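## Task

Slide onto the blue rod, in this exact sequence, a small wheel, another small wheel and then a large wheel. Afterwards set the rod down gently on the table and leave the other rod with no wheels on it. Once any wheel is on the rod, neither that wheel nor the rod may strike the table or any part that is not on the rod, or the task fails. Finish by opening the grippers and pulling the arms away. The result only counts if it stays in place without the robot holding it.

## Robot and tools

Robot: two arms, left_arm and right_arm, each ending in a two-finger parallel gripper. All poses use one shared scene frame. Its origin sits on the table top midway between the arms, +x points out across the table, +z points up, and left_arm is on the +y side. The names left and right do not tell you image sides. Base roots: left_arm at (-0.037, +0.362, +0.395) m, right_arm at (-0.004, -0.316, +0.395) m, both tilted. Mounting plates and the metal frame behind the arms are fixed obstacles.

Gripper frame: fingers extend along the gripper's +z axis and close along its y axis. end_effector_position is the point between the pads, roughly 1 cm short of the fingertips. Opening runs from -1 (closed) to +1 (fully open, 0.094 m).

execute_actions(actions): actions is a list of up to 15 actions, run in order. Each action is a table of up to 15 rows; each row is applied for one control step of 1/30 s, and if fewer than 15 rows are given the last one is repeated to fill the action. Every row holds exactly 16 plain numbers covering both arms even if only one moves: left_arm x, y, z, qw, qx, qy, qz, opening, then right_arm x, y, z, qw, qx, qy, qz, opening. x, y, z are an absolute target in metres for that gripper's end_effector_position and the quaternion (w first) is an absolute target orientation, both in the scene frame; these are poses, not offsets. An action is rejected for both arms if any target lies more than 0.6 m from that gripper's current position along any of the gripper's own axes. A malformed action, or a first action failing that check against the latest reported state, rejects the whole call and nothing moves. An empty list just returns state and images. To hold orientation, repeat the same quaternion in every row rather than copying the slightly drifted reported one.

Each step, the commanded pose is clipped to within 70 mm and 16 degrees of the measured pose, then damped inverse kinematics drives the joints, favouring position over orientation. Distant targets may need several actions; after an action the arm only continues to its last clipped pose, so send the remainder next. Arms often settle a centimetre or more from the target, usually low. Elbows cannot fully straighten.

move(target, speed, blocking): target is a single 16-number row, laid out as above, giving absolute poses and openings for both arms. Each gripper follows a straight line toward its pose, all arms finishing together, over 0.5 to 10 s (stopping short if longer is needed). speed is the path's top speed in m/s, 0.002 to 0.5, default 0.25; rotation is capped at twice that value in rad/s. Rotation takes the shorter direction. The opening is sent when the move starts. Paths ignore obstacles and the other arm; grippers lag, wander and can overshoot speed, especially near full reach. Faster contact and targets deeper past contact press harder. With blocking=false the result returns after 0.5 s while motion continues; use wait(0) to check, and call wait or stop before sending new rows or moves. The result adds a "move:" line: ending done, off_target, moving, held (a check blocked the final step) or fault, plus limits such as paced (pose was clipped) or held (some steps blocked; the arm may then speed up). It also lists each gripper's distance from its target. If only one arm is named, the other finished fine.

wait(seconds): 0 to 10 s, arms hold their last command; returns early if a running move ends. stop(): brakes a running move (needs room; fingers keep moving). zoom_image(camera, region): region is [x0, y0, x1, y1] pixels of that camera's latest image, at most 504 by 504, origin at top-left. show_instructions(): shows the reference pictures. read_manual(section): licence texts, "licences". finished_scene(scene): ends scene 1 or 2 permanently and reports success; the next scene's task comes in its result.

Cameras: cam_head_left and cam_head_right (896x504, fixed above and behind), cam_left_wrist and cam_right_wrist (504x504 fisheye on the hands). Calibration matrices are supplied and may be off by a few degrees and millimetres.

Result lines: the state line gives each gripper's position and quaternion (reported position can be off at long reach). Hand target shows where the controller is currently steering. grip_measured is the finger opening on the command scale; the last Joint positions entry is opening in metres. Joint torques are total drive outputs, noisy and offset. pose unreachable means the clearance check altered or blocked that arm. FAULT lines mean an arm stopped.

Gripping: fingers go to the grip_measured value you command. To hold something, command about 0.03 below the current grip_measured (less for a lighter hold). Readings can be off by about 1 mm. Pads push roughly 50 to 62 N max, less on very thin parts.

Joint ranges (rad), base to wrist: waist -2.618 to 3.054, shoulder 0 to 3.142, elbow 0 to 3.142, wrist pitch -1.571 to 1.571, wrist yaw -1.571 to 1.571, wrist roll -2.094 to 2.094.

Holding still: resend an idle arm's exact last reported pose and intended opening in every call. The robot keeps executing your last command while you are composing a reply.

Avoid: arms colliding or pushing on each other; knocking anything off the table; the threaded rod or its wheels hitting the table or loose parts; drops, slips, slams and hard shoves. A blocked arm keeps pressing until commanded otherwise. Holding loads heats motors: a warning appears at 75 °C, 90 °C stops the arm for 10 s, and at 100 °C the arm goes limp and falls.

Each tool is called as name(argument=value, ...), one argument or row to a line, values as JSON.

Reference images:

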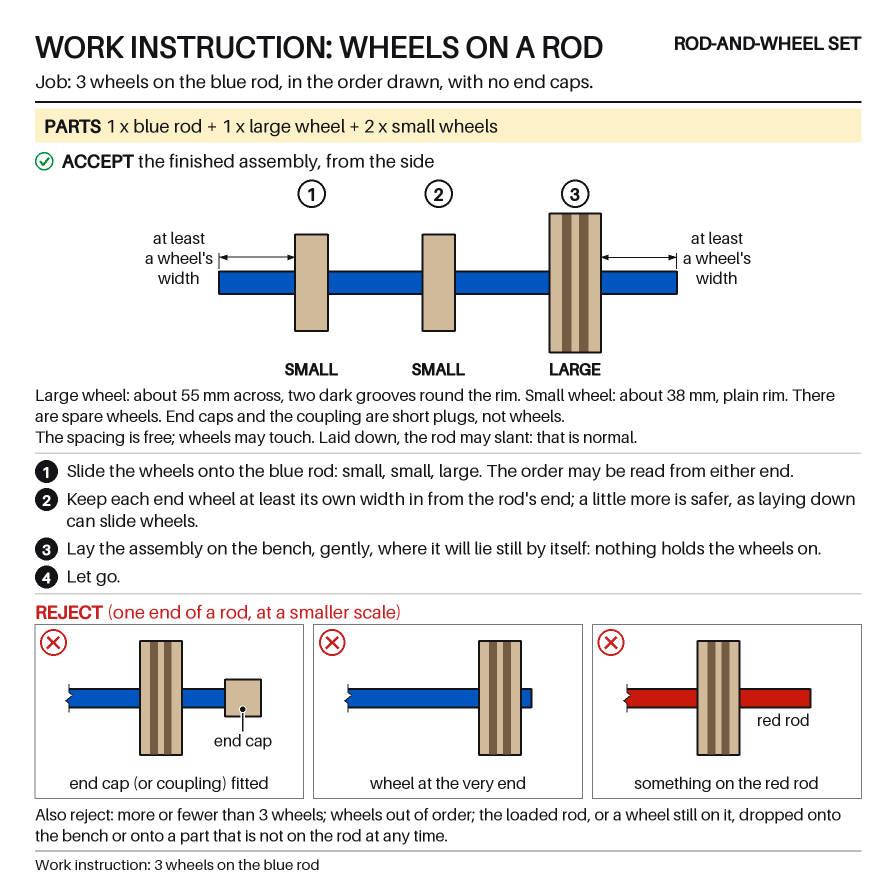

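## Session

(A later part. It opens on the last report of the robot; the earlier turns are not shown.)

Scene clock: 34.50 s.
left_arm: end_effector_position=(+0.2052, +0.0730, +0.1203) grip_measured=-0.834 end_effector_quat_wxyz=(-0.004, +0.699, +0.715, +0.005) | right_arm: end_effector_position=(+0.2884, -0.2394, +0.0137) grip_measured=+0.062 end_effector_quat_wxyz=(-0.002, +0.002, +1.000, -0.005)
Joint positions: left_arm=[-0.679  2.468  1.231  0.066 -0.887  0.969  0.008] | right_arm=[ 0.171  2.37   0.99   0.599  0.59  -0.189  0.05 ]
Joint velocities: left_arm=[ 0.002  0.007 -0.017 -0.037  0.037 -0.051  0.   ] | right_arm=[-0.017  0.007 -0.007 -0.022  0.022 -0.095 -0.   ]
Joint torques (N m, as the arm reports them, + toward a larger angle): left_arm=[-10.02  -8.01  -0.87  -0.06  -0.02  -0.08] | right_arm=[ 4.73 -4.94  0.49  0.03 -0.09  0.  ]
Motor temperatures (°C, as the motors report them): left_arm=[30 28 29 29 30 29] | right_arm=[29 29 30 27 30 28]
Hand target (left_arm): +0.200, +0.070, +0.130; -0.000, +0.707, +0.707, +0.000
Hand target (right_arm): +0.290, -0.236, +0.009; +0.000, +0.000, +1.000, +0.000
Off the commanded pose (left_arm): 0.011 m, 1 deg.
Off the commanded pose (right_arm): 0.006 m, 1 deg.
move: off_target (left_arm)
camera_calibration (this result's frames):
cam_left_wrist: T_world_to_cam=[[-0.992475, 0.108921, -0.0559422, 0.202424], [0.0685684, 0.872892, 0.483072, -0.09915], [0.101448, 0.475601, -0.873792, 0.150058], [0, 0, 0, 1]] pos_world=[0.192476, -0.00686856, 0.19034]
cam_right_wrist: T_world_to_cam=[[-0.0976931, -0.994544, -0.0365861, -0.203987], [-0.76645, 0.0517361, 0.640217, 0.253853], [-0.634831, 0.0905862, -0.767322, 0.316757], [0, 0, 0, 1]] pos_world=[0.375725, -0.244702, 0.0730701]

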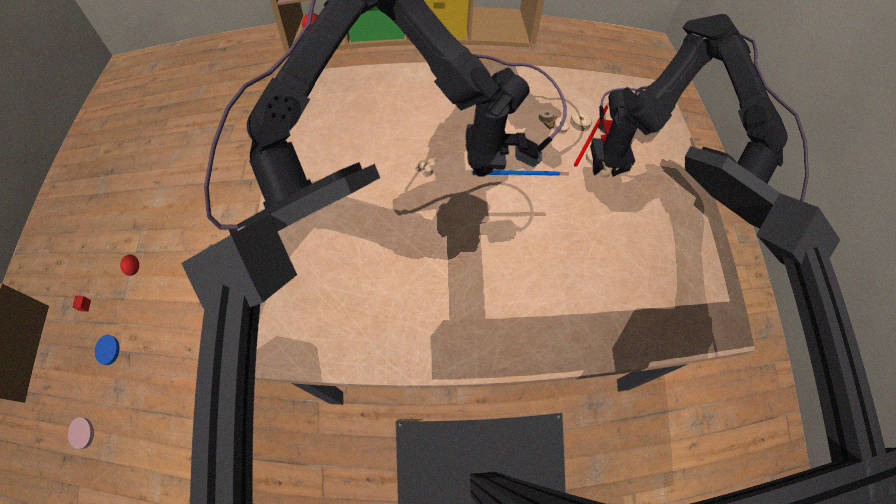

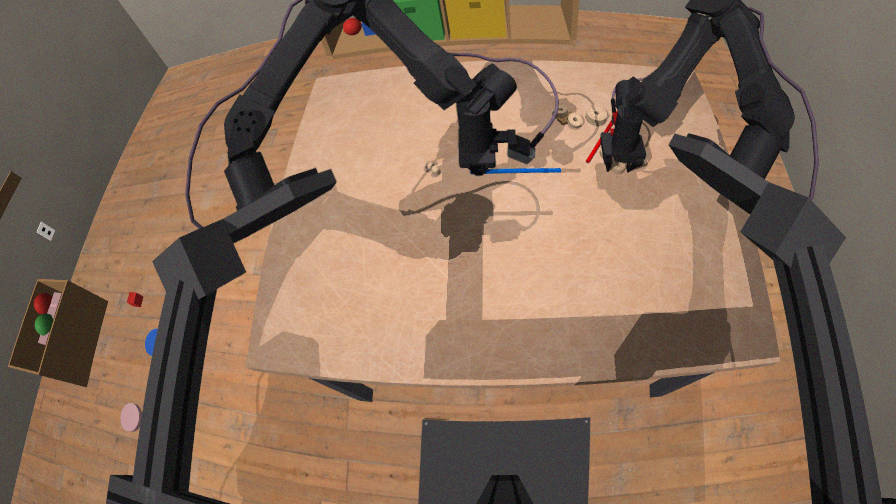

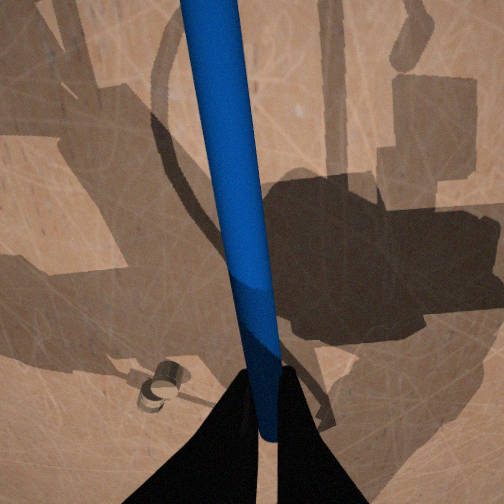

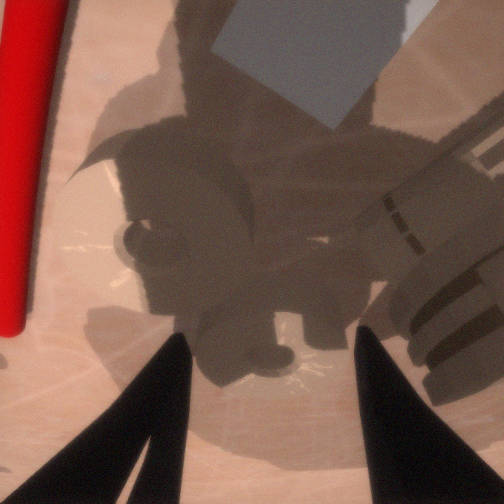

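move(
  target=[0.2,0.07,0.13,0,0.707,0.707,0,-0.88, 0.290,-0.236,0.009,0,0,1,0,-0.24],
  speed=0.04,
)

move(
  target=[0.2,0.07,0.13,0,0.707,0.707,0,-0.88, 0.285,-0.236,0.09,0,0,1,0,-0.24],
  speed=0.1,
)

move(
  target=[0.2,0.07,0.13,0,0.707,0.707,0,-0.88, 0.205,-0.14,0.12,0.707,-0.707,0,0,-0.24],
  speed=0.2,
)

Scene clock: 35.50 s.
left_arm: end_effector_position=(+0.2052, +0.0732, +0.1203) grip_measured=-0.834 end_effector_quat_wxyz=(-0.004, +0.699, +0.715, +0.005) | right_arm: end_effector_position=(+0.2884, -0.2391, +0.0137) grip_measured=-0.202 end_effector_quat_wxyz=(-0.002, +0.001, +1.000, -0.004)
Joint positions: left_arm=[-0.679  2.468  1.231  0.066 -0.888  0.969  0.008] | right_arm=[ 0.171  2.37   0.99   0.599  0.589 -0.192  0.037]
Joint velocities: left_arm=[-0.007  0.002 -0.002 -0.037  0.022 -0.022 -0.   ] | right_arm=[-0.007 -0.012  0.007 -0.037 -0.066 -0.037  0.   ]
Joint torques (N m, as the arm reports them, + toward a larger angle): left_arm=[-10.15  -8.02  -0.9   -0.04  -0.02  -0.06] | right_arm=[ 4.81 -4.96  0.36  0.02 -0.12 -0.02]
Motor temperatures (°C, as the motors report them): left_arm=[30 28 29 29 30 29] | right_arm=[29 29 30 27 30 28]
Hand target (left_arm): +0.200, +0.070, +0.130; +0.000, +0.707, +0.707, +0.000
Hand target (right_arm): +0.290, -0.236, +0.009; +0.000, +0.000, +1.000, -0.000
Off the commanded pose (left_arm): 0.011 m, 1 deg.
Off the commanded pose (right_arm): 0.006 m, 1 deg.
move: off_target (left_arm)
camera_calibration (this result's frames):
cam_left_wrist: T_world_to_cam=[[-0.992431, 0.10926, -0.0560692, 0.202405], [0.0687257, 0.872499, 0.483759, -0.0993709], [0.101776, 0.476244, -0.873404, 0.149824], [0, 0, 0, 1]] pos_world=[0.192454, -0.00676668, 0.190277]
cam_right_wrist: T_world_to_cam=[[-0.0954087, -0.994694, -0.0384913, -0.204318], [-0.766786, 0.0487807, 0.640046, 0.253281], [-0.634772, 0.0905806, -0.767372, 0.316748], [0, 0, 0, 1]] pos_world=[0.375782, -0.24428, 0.0730874]

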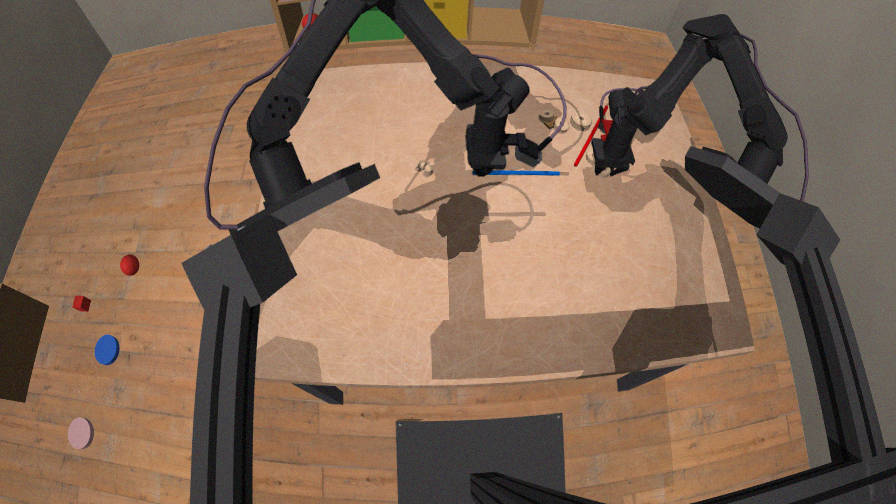

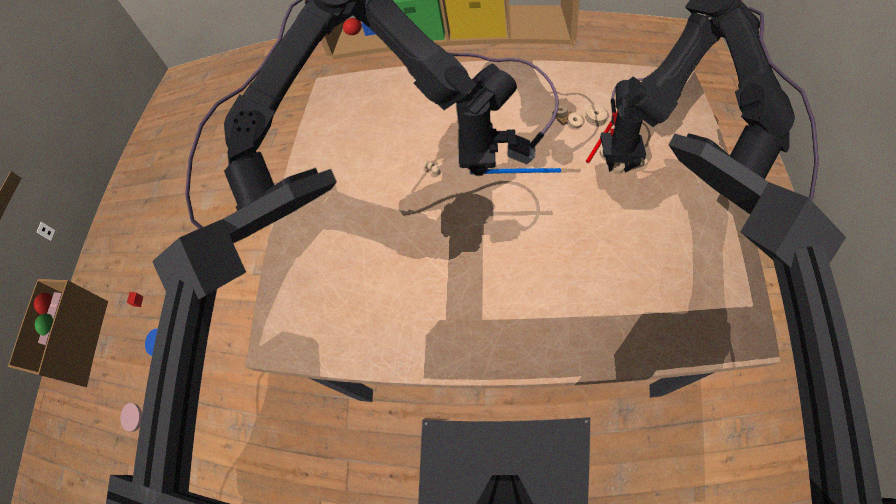

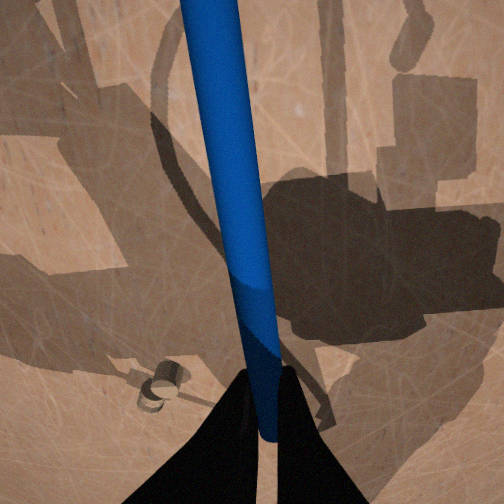

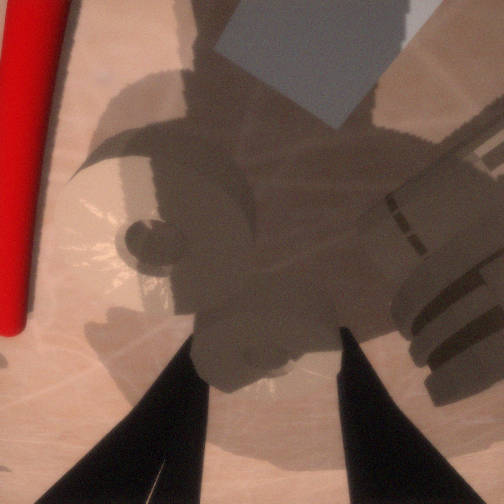

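Scene clock: 36.80 s.
left_arm: end_effector_position=(+0.2052, +0.0731, +0.1204) grip_measured=-0.834 end_effector_quat_wxyz=(-0.004, +0.699, +0.715, +0.005) | right_arm: end_effector_position=(+0.2884, -0.2400, +0.0822) grip_measured=-0.202 end_effector_quat_wxyz=(+0.003, +0.007, +1.000, -0.002)
Joint positions: left_arm=[-0.679  2.468  1.231  0.066 -0.889  0.969  0.008] | right_arm=[ 0.282  2.142  0.799  0.518  0.661 -0.088  0.037]
Joint velocities: left_arm=[-0.017 -0.012  0.002 -0.022 -0.081 -0.007  0.   ] | right_arm=[-0.017  0.007 -0.007 -0.125  0.066  0.022  0.001]
Joint torques (N m, as the arm reports them, + toward a larger angle): left_arm=[-10.01  -8.    -0.88  -0.02  -0.01  -0.06] | right_arm=[ 5.82 -6.9  -2.02 -0.19  0.11  0.04]
Motor temperatures (°C, as the motors report them): left_arm=[30 28 29 29 30 29] | right_arm=[29 29 30 27 30 28]
Hand target (left_arm): +0.200, +0.070, +0.130; +0.000, +0.707, +0.707, +0.000
Hand target (right_arm): +0.285, -0.237, +0.089; +0.000, -0.001, +1.000, -0.001
Off the commanded pose (left_arm): 0.011 m, 1 deg.
Off the commanded pose (right_arm): 0.009 m, 1 deg.
move: off_target (left_arm)
camera_calibration (this result's frames):
cam_left_wrist: T_world_to_cam=[[-0.992427, 0.109109, -0.0564194, 0.202484], [0.068417, 0.872488, 0.483823, -0.0993077], [0.102014, 0.476299, -0.873345, 0.149898], [0, 0, 0, 1]] pos_world=[0.192453, -0.00684406, 0.190384]
cam_right_wrist: T_world_to_cam=[[-0.107442, -0.993266, -0.0433503, -0.198315], [-0.773014, 0.0560379, 0.63191, 0.213659], [-0.625225, 0.101404, -0.773829, 0.369802], [0, 0, 0, 1]] pos_world=[0.375063, -0.246452, 0.142553]

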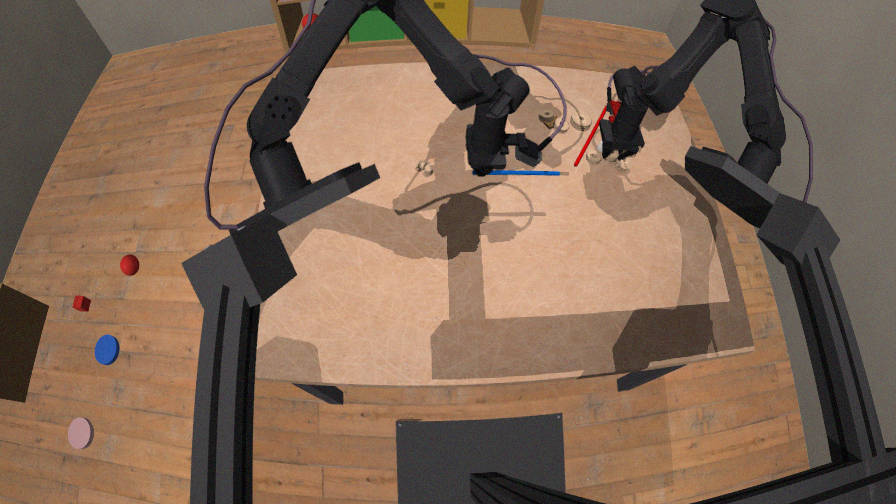

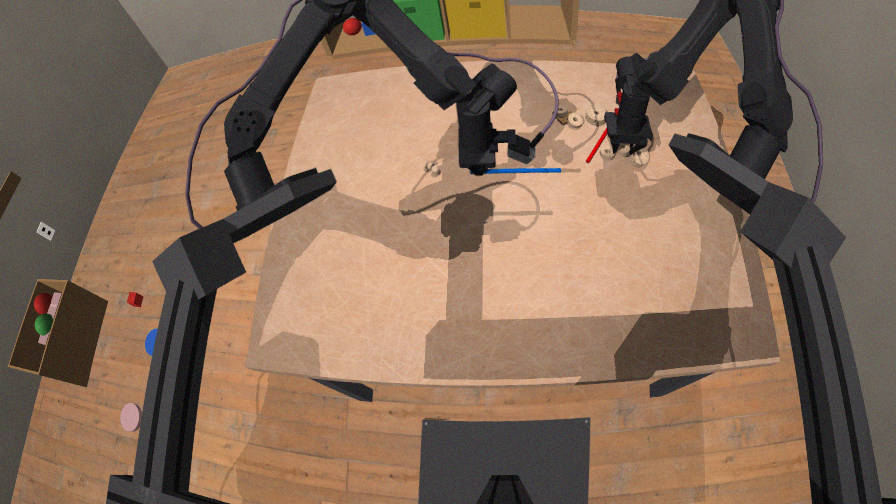

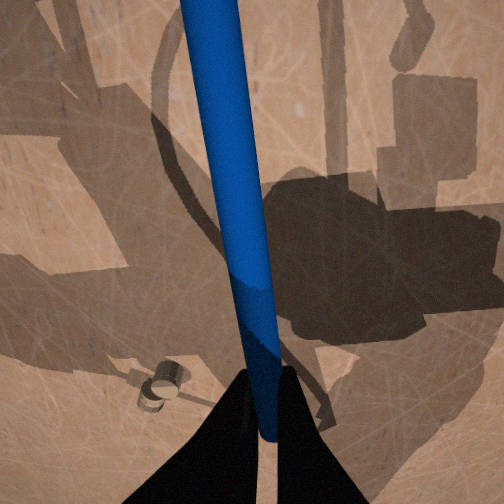

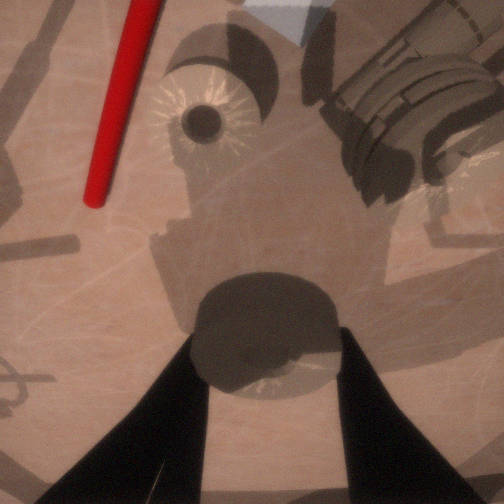

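Scene clock: 45.13 s.
left_arm: end_effector_position=(+0.2053, +0.0731, +0.1204) grip_measured=-0.834 end_effector_quat_wxyz=(-0.004, +0.699, +0.715, +0.005) | right_arm: end_effector_position=(+0.2108, -0.1422, +0.1192) grip_measured=-0.202 end_effector_quat_wxyz=(-0.720, +0.693, +0.030, +0.020)
Joint positions: left_arm=[-0.679  2.468  1.231  0.066 -0.889  0.969  0.008] | right_arm=[-0.183  2.574  1.284 -0.459 -1.034  2.07   0.037]
Joint velocities: left_arm=[ 0.007 -0.002 -0.002 -0.022 -0.007 -0.007 -0.   ] | right_arm=[-0.002 -0.017 -0.007 -0.037  0.037 -0.037 -0.001]
Joint torques (N m, as the arm reports them, + toward a larger angle): left_arm=[-10.06  -8.02  -0.86  -0.02   0.    -0.06] | right_arm=[ 3.05 -4.25 -4.03 -1.53 -0.58  0.12]
Motor temperatures (°C, as the motors report them): left_arm=[31 29 29 29 30 29] | right_arm=[29 29 30 28 30 28]
Hand target (left_arm): +0.200, +0.070, +0.130; +0.000, +0.707, +0.707, +0.000
Hand target (right_arm): +0.205, -0.139, +0.122; +0.726, -0.687, -0.014, -0.014
Off the commanded pose (left_arm): 0.011 m, 1 deg.
Off the commanded pose (right_arm): 0.006 m, 5 deg.
joint sent to its limit (right arm) — the command would take joint 6 (wrist roll) past its upper limit, so that joint was sent only as far as its limit.
move: off_target (left_arm, right_arm)
camera_calibration (this result's frames):
cam_left_wrist: T_world_to_cam=[[-0.992415, 0.109129, -0.056592, 0.202531], [0.0683179, 0.872333, 0.484116, -0.0993639], [0.102198, 0.476578, -0.873172, 0.149789], [0, 0, 0, 1]] pos_world=[0.192475, -0.00680948, 0.190356]
cam_right_wrist: T_world_to_cam=[[0.0233081, 0.0102214, 0.999676, -0.11716], [0.780546, -0.624987, -0.0118086, -0.22277], [0.624664, 0.780568, -0.0225455, 0.0834554], [0, 0, 0, 1]] pos_world=[0.124481, -0.203173, 0.116373]

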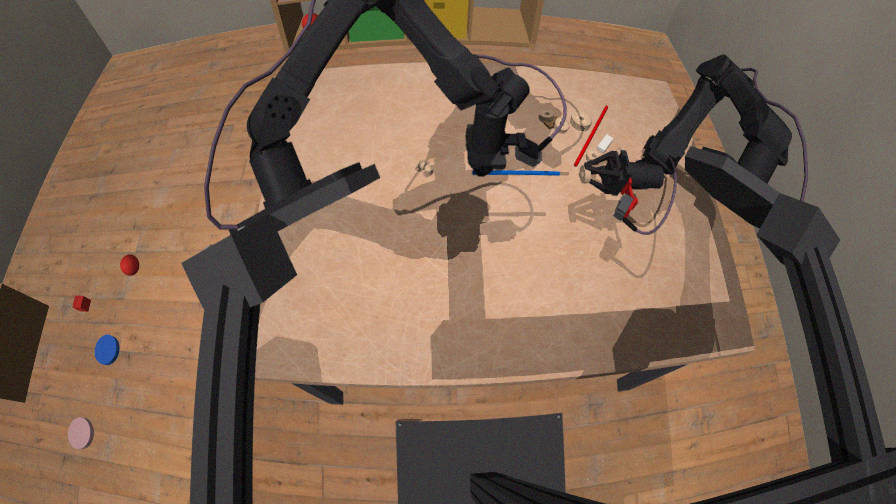

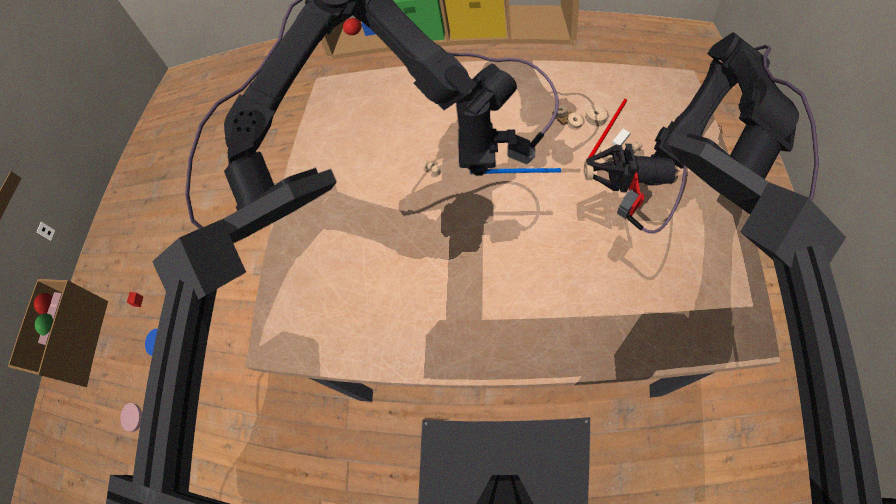

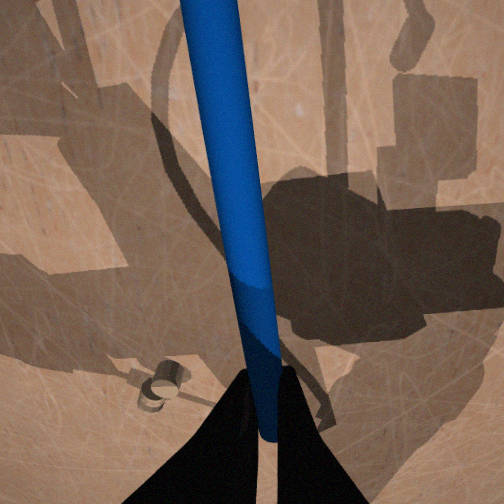

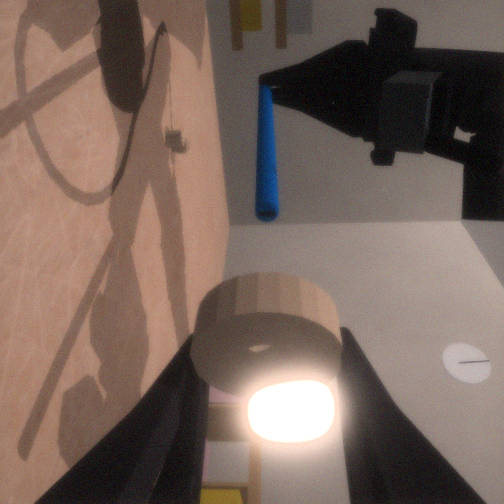

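move(
  target=[0.2,0.07,0.13,0,0.707,0.707,0,-0.88, 0.2,-0.108,0.12,0.683,-0.683,-0.183,-0.183,-0.24],
  speed=0.08,
)

zoom_image(
  camera="cam_head_right",
  region=[500, 120, 660, 220],
)

Scene clock: 48.63 s.
left_arm: end_effector_position=(+0.2054, +0.0735, +0.1202) grip_measured=-0.834 end_effector_quat_wxyz=(-0.004, +0.699, +0.715, +0.006) | right_arm: end_effector_position=(+0.2123, -0.1186, +0.1122) grip_measured=-0.202 end_effector_quat_wxyz=(-0.671, +0.692, +0.185, +0.193)
Joint positions: left_arm=[-0.678  2.468  1.231  0.066 -0.89   0.969  0.008] | right_arm=[-0.128  2.574  1.183 -0.13  -1.025  1.824  0.037]
Joint velocities: left_arm=[-0.027 -0.017  0.007 -0.051 -0.022  0.007 -0.001] | right_arm=[-0.017 -0.002 -0.007 -0.022 -0.037 -0.051  0.   ]
Joint torques (N m, as the arm reports them, + toward a larger angle): left_arm=[-10.1   -8.02  -0.9   -0.03   0.    -0.06] | right_arm=[ 4.85 -3.75 -4.91 -1.22 -0.49  0.  ]
Motor temperatures (°C, as the motors report them): left_arm=[31 29 29 29 30 29] | right_arm=[28 29 30 28 30 28]
Hand target (left_arm): +0.200, +0.070, +0.130; +0.000, +0.707, +0.707, +0.000
Hand target (right_arm): +0.200, -0.109, +0.121; +0.683, -0.683, -0.184, -0.183
Off the commanded pose (left_arm): 0.012 m, 2 deg.
Off the commanded pose (right_arm): 0.018 m, 2 deg.
move: off_target (left_arm, right_arm)
camera_calibration (this result's frames):
cam_left_wrist: T_world_to_cam=[[-0.992456, 0.108757, -0.0565917, 0.202637], [0.0678689, 0.871789, 0.485158, -0.0995806], [0.1021, 0.477657, -0.872593, 0.149272], [0, 0, 0, 1]] pos_world=[0.192626, -0.00652592, 0.190034]
cam_right_wrist: T_world_to_cam=[[-0.43046, 0.0772222, 0.8993, 0.00509151], [0.670015, -0.640264, 0.375689, -0.231075], [0.604801, 0.764264, 0.223868, 0.0386548], [0, 0, 0, 1]] pos_world=[0.133637, -0.177885, 0.0735801]

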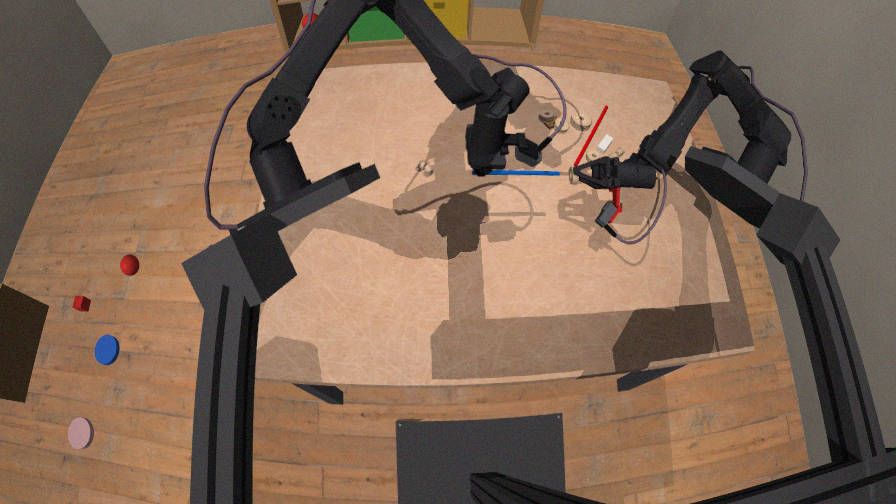

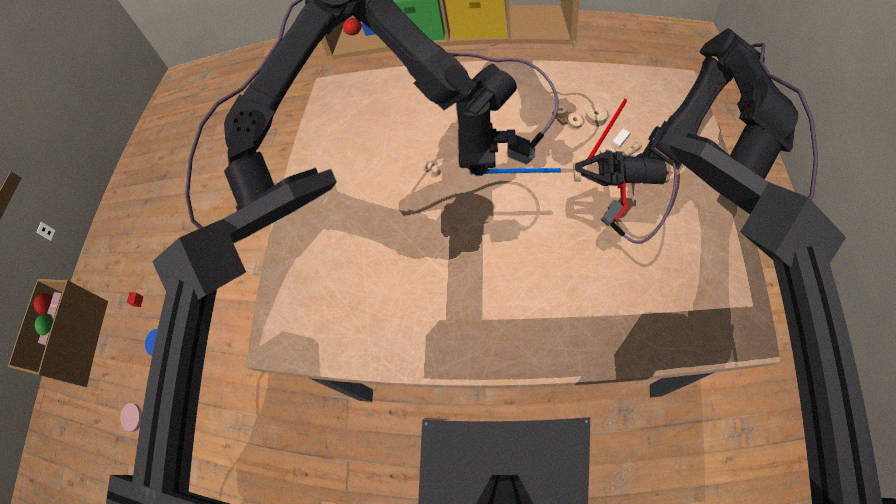

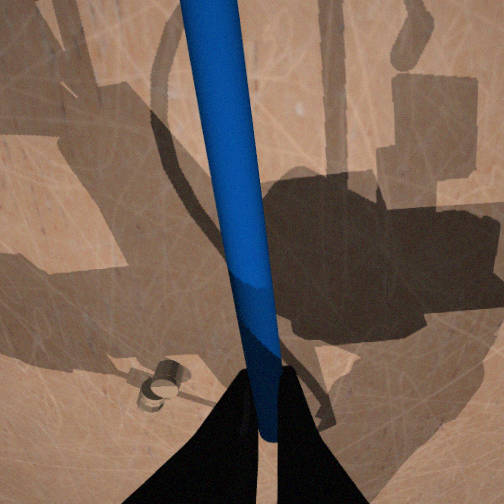

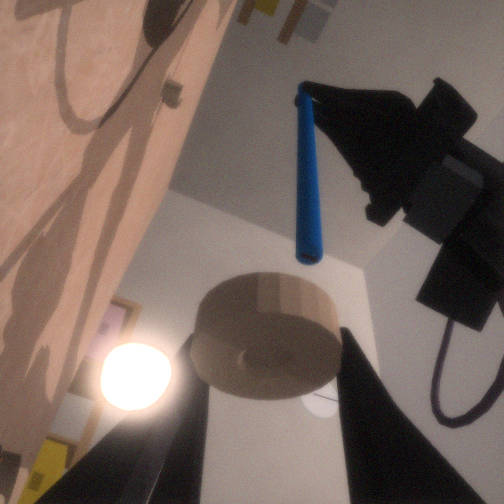

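Region (500, 120, 660, 220) of cam_head_right's 896x504 image, scaled by 3.150, with more detail than that image has; it fills the top 315 rows of this view, and the rest is white.

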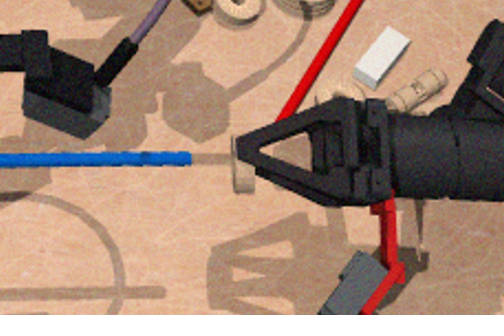

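move(
  target=[0.2,0.07,0.13,0,0.707,0.707,0,-0.88, 0.190,-0.100,0.126,0.683,-0.683,-0.183,-0.183,-0.24],
  speed=0.03,
)

Scene clock: 50.20 s.
left_arm: end_effector_position=(+0.2053, +0.0731, +0.1205) grip_measured=-0.834 end_effector_quat_wxyz=(-0.004, +0.699, +0.715, +0.006) | right_arm: end_effector_position=(+0.2048, -0.1114, +0.1180) grip_measured=-0.202 end_effector_quat_wxyz=(-0.668, +0.691, +0.191, +0.198)
Joint positions: left_arm=[-0.679  2.468  1.231  0.066 -0.89   0.969  0.008] | right_arm=[-0.112  2.574  1.132 -0.049 -1.023  1.84   0.037]
Joint velocities: left_arm=[-0.012  0.027  0.007  0.022 -0.037 -0.007 -0.   ] | right_arm=[-0.017  0.002 -0.007 -0.007  0.007  0.051 -0.   ]
Joint torques (N m, as the arm reports them, + toward a larger angle): left_arm=[-10.03  -7.98  -0.88  -0.02   0.    -0.06] | right_arm=[ 4.61 -3.16 -5.28 -1.17 -0.5   0.15]
Motor temperatures (°C, as the motors report them): left_arm=[31 29 29 29 30 29] | right_arm=[28 29 30 28 30 28]
Hand target (left_arm): +0.200, +0.070, +0.130; +0.000, +0.707, +0.707, +0.000
Hand target (right_arm): +0.190, -0.101, +0.127; +0.683, -0.683, -0.183, -0.183
Off the commanded pose (left_arm): 0.011 m, 1 deg.
Off the commanded pose (right_arm): 0.020 m, 3 deg.
move: off_target (left_arm, right_arm)
camera_calibration (this result's frames):
cam_left_wrist: T_world_to_cam=[[-0.992358, 0.109376, -0.05711, 0.202621], [0.0682448, 0.872141, 0.484472, -0.0994237], [0.102798, 0.476873, -0.87294, 0.149719], [0, 0, 0, 1]] pos_world=[0.192467, -0.0068474, 0.190435]
cam_right_wrist: T_world_to_cam=[[-0.445881, 0.0796246, 0.891543, 0.000438048], [0.663335, -0.63936, 0.388851, -0.223748], [0.600979, 0.764774, 0.232261, 0.0362557], [0, 0, 0, 1]] pos_world=[0.126826, -0.170818, 0.0781933]

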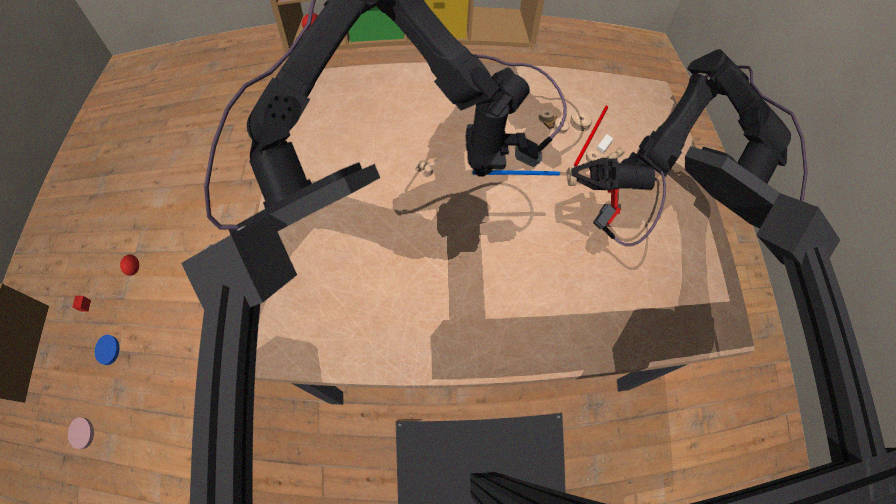

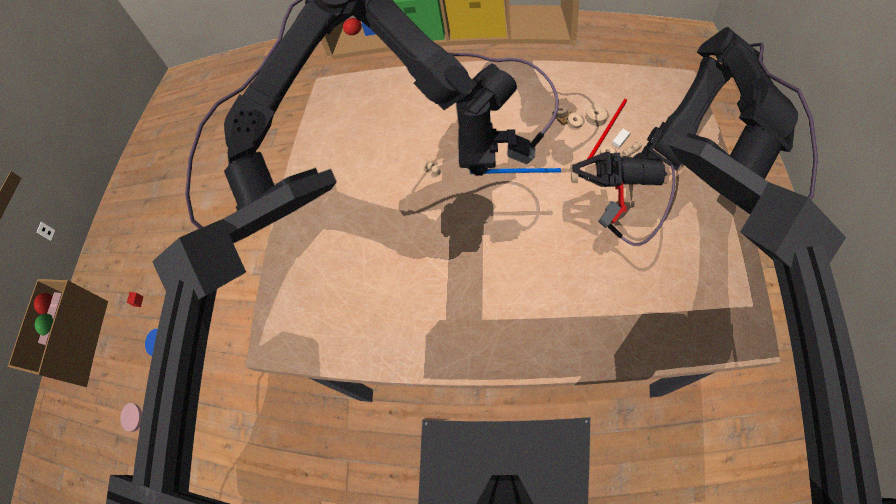

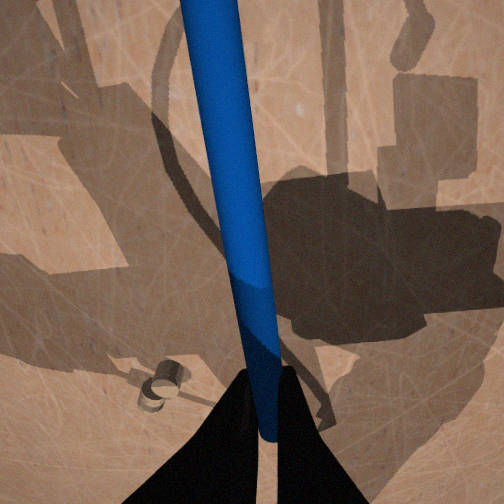

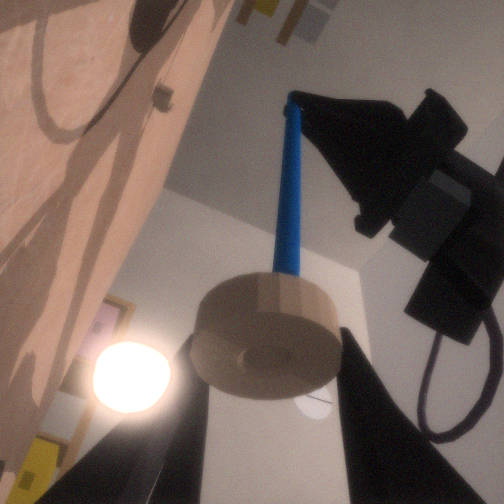

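move(
  target=[0.2,0.07,0.13,0,0.707,0.707,0,-0.88, 0.185,-0.092,0.128,0.683,-0.683,-0.183,-0.183,-0.24],
  speed=0.03,
)

zoom_image(
  camera="cam_head_right",
  region=[520, 130, 640, 210],
)

Scene clock: 51.67 s.
left_arm: end_effector_position=(+0.2054, +0.0733, +0.1204) grip_measured=-0.834 end_effector_quat_wxyz=(-0.004, +0.699, +0.715, +0.006) | right_arm: end_effector_position=(+0.1959, -0.1013, +0.1196) grip_measured=-0.202 end_effector_quat_wxyz=(-0.671, +0.690, +0.189, +0.195)
Joint positions: left_arm=[-0.679  2.468  1.231  0.066 -0.89   0.969  0.008] | right_arm=[-0.093  2.599  1.11   0.019 -1.021  1.876  0.037]
Joint velocities: left_arm=[-0.017  0.012 -0.012  0.037  0.007  0.022 -0.001] | right_arm=[-0.002 -0.002 -0.012  0.007 -0.037 -0.007  0.   ]
Joint torques (N m, as the arm reports them, + toward a larger angle): left_arm=[-10.1   -8.01  -0.88  -0.03   0.    -0.06] | right_arm=[ 4.73 -3.36 -5.13 -1.08 -0.54  0.14]
Motor temperatures (°C, as the motors report them): left_arm=[31 29 29 29 30 29] | right_arm=[28 29 31 28 30 28]
Hand target (left_arm): +0.200, +0.070, +0.130; -0.000, +0.707, +0.707, +0.000
Hand target (right_arm): +0.185, -0.093, +0.128; +0.683, -0.683, -0.183, -0.183
Off the commanded pose (left_arm): 0.011 m, 2 deg.
Off the commanded pose (right_arm): 0.017 m, 2 deg.
move: off_target (left_arm, right_arm)
camera_calibration (this result's frames):
cam_left_wrist: T_world_to_cam=[[-0.992379, 0.10919, -0.0571097, 0.202674], [0.0680201, 0.871869, 0.484993, -0.0995321], [0.102749, 0.477413, -0.872651, 0.149461], [0, 0, 0, 1]] pos_world=[0.192543, -0.00670568, 0.190274]
cam_right_wrist: T_world_to_cam=[[-0.438631, 0.0753861, 0.8955, -0.00804842], [0.669004, -0.637943, 0.381394, -0.212084], [0.60003, 0.766385, 0.229388, 0.034114], [0, 0, 0, 1]] pos_world=[0.117886, -0.160836, 0.0802698]

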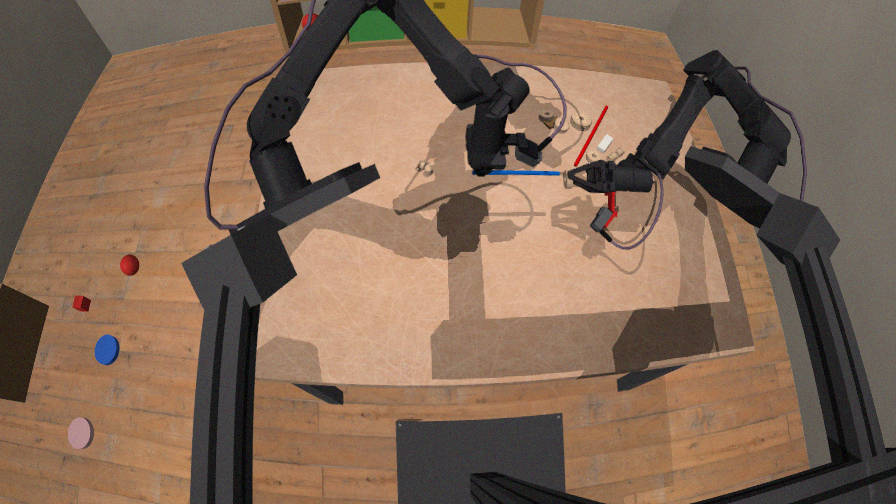

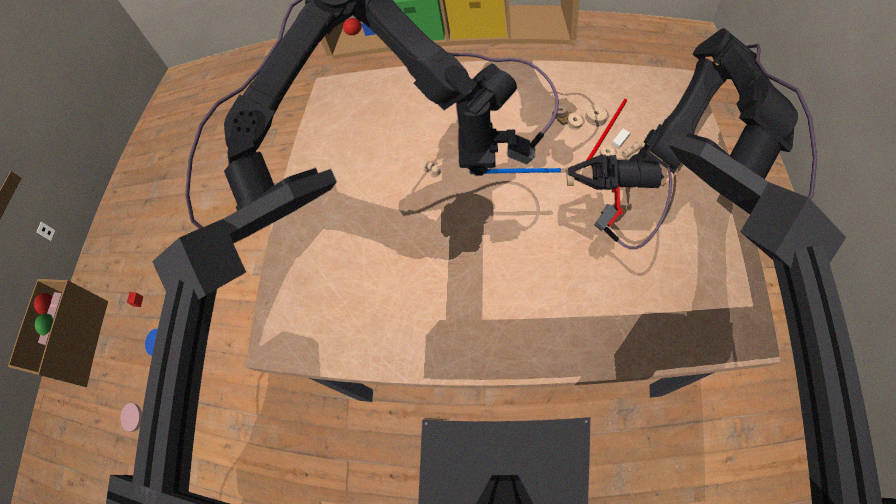

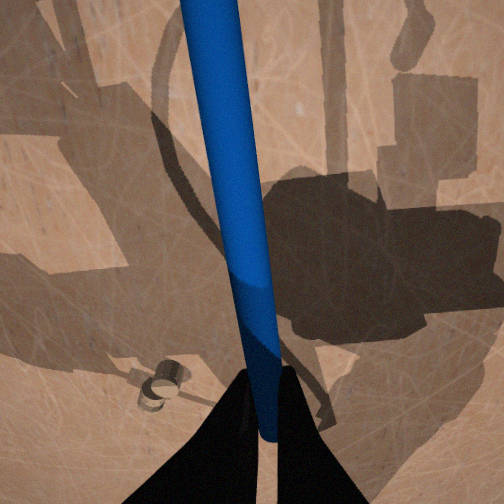

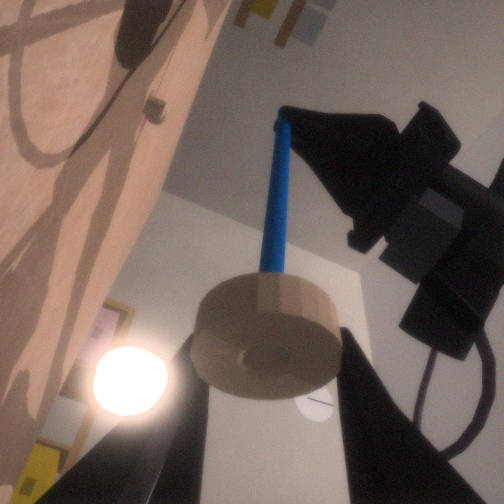

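Region (520, 130, 640, 210) of cam_head_right's 896x504 image, scaled by 4.200, with more detail than that image has.

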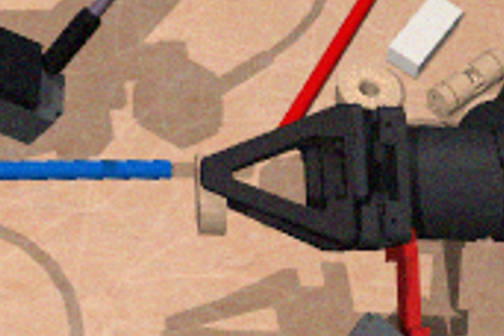

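move(
  target=[0.2,0.07,0.13,0,0.707,0.707,0,-0.88, 0.193,-0.092,0.130,0.683,-0.683,-0.183,-0.183,-0.24],
  speed=0.03,
)

zoom_image(
  camera="cam_head_right",
  region=[520, 130, 640, 210],
)

Scene clock: 52.90 s.
left_arm: end_effector_position=(+0.2054, +0.0734, +0.1204) grip_measured=-0.834 end_effector_quat_wxyz=(-0.004, +0.699, +0.715, +0.006) | right_arm: end_effector_position=(+0.1963, -0.0979, +0.1218) grip_measured=-0.202 end_effector_quat_wxyz=(-0.674, +0.689, +0.186, +0.188)
Joint positions: left_arm=[-0.679  2.468  1.231  0.066 -0.891  0.969  0.008] | right_arm=[-0.082  2.599  1.11   0.022 -1.019  1.899  0.037]
Joint velocities: left_arm=[-0.002  0.007  0.002 -0.022 -0.022  0.051 -0.001] | right_arm=[ 0.007 -0.002 -0.017  0.007  0.007 -0.066  0.   ]
Joint torques (N m, as the arm reports them, + toward a larger angle): left_arm=[-10.07  -8.04  -0.86  -0.02   0.01  -0.06] | right_arm=[ 4.88 -4.42 -4.83 -1.17 -0.61  0.12]
Motor temperatures (°C, as the motors report them): left_arm=[31 29 29 29 30 29] | right_arm=[28 29 31 28 30 28]
Hand target (left_arm): +0.200, +0.070, +0.130; +0.000, +0.707, +0.707, +0.000
Hand target (right_arm): +0.193, -0.093, +0.130; +0.683, -0.683, -0.183, -0.183
Off the commanded pose (left_arm): 0.012 m, 2 deg.
Off the commanded pose (right_arm): 0.011 m, 1 deg.
move: off_target (left_arm, right_arm)
camera_calibration (this result's frames):
cam_left_wrist: T_world_to_cam=[[-0.992367, 0.109211, -0.0572822, 0.202722], [0.0679207, 0.871714, 0.485286, -0.0995881], [0.102932, 0.477691, -0.872477, 0.149352], [0, 0, 0, 1]] pos_world=[0.192565, -0.00667107, 0.190247]
cam_right_wrist: T_world_to_cam=[[-0.426604, 0.068134, 0.901869, -0.0139589], [0.678275, -0.635525, 0.368851, -0.211056], [0.598291, 0.769068, 0.224904, 0.0319331], [0, 0, 0, 1]] pos_world=[0.118094, -0.157739, 0.0832556]

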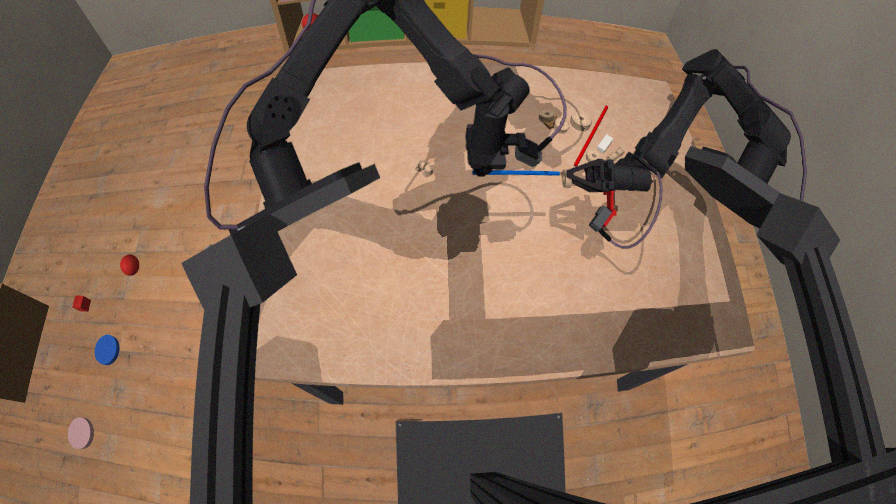

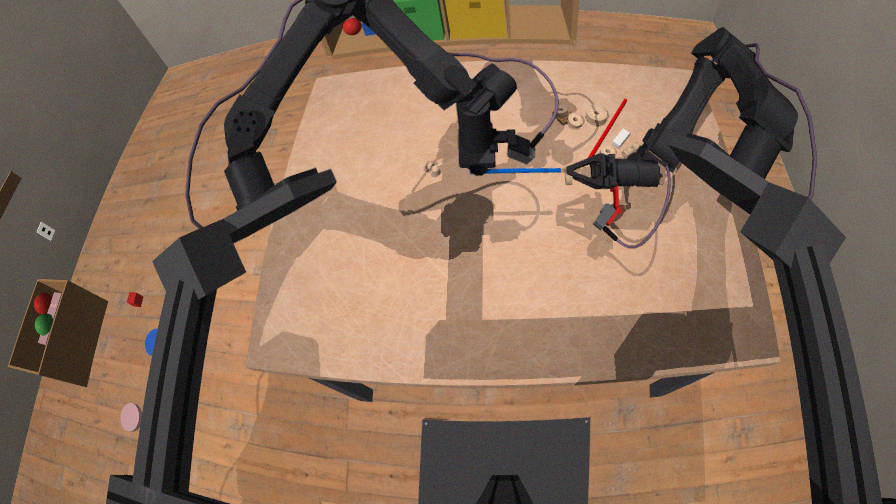

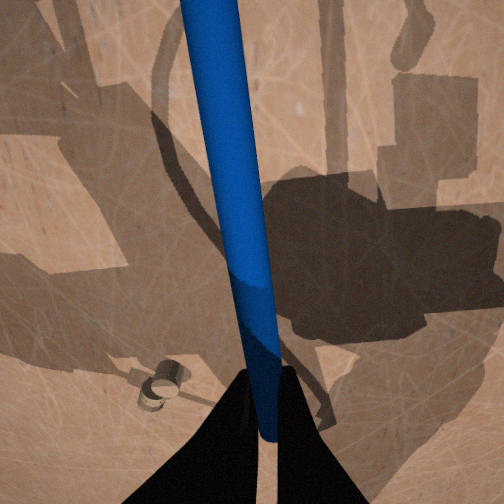

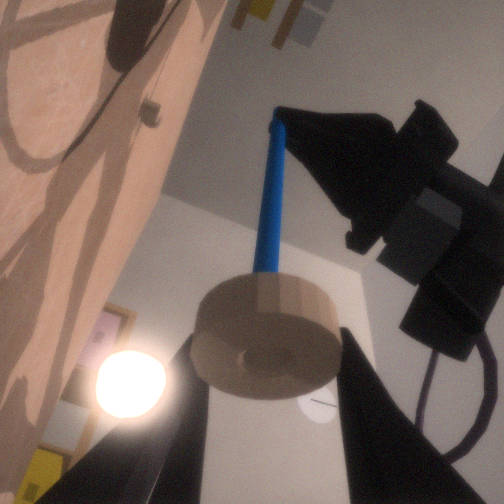

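Region (520, 130, 640, 210) of cam_head_right's 896x504 image, scaled by 4.200, with more detail than that image has.

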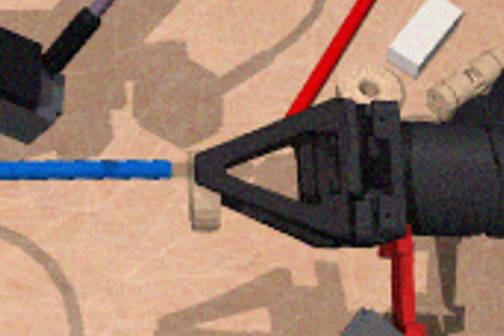

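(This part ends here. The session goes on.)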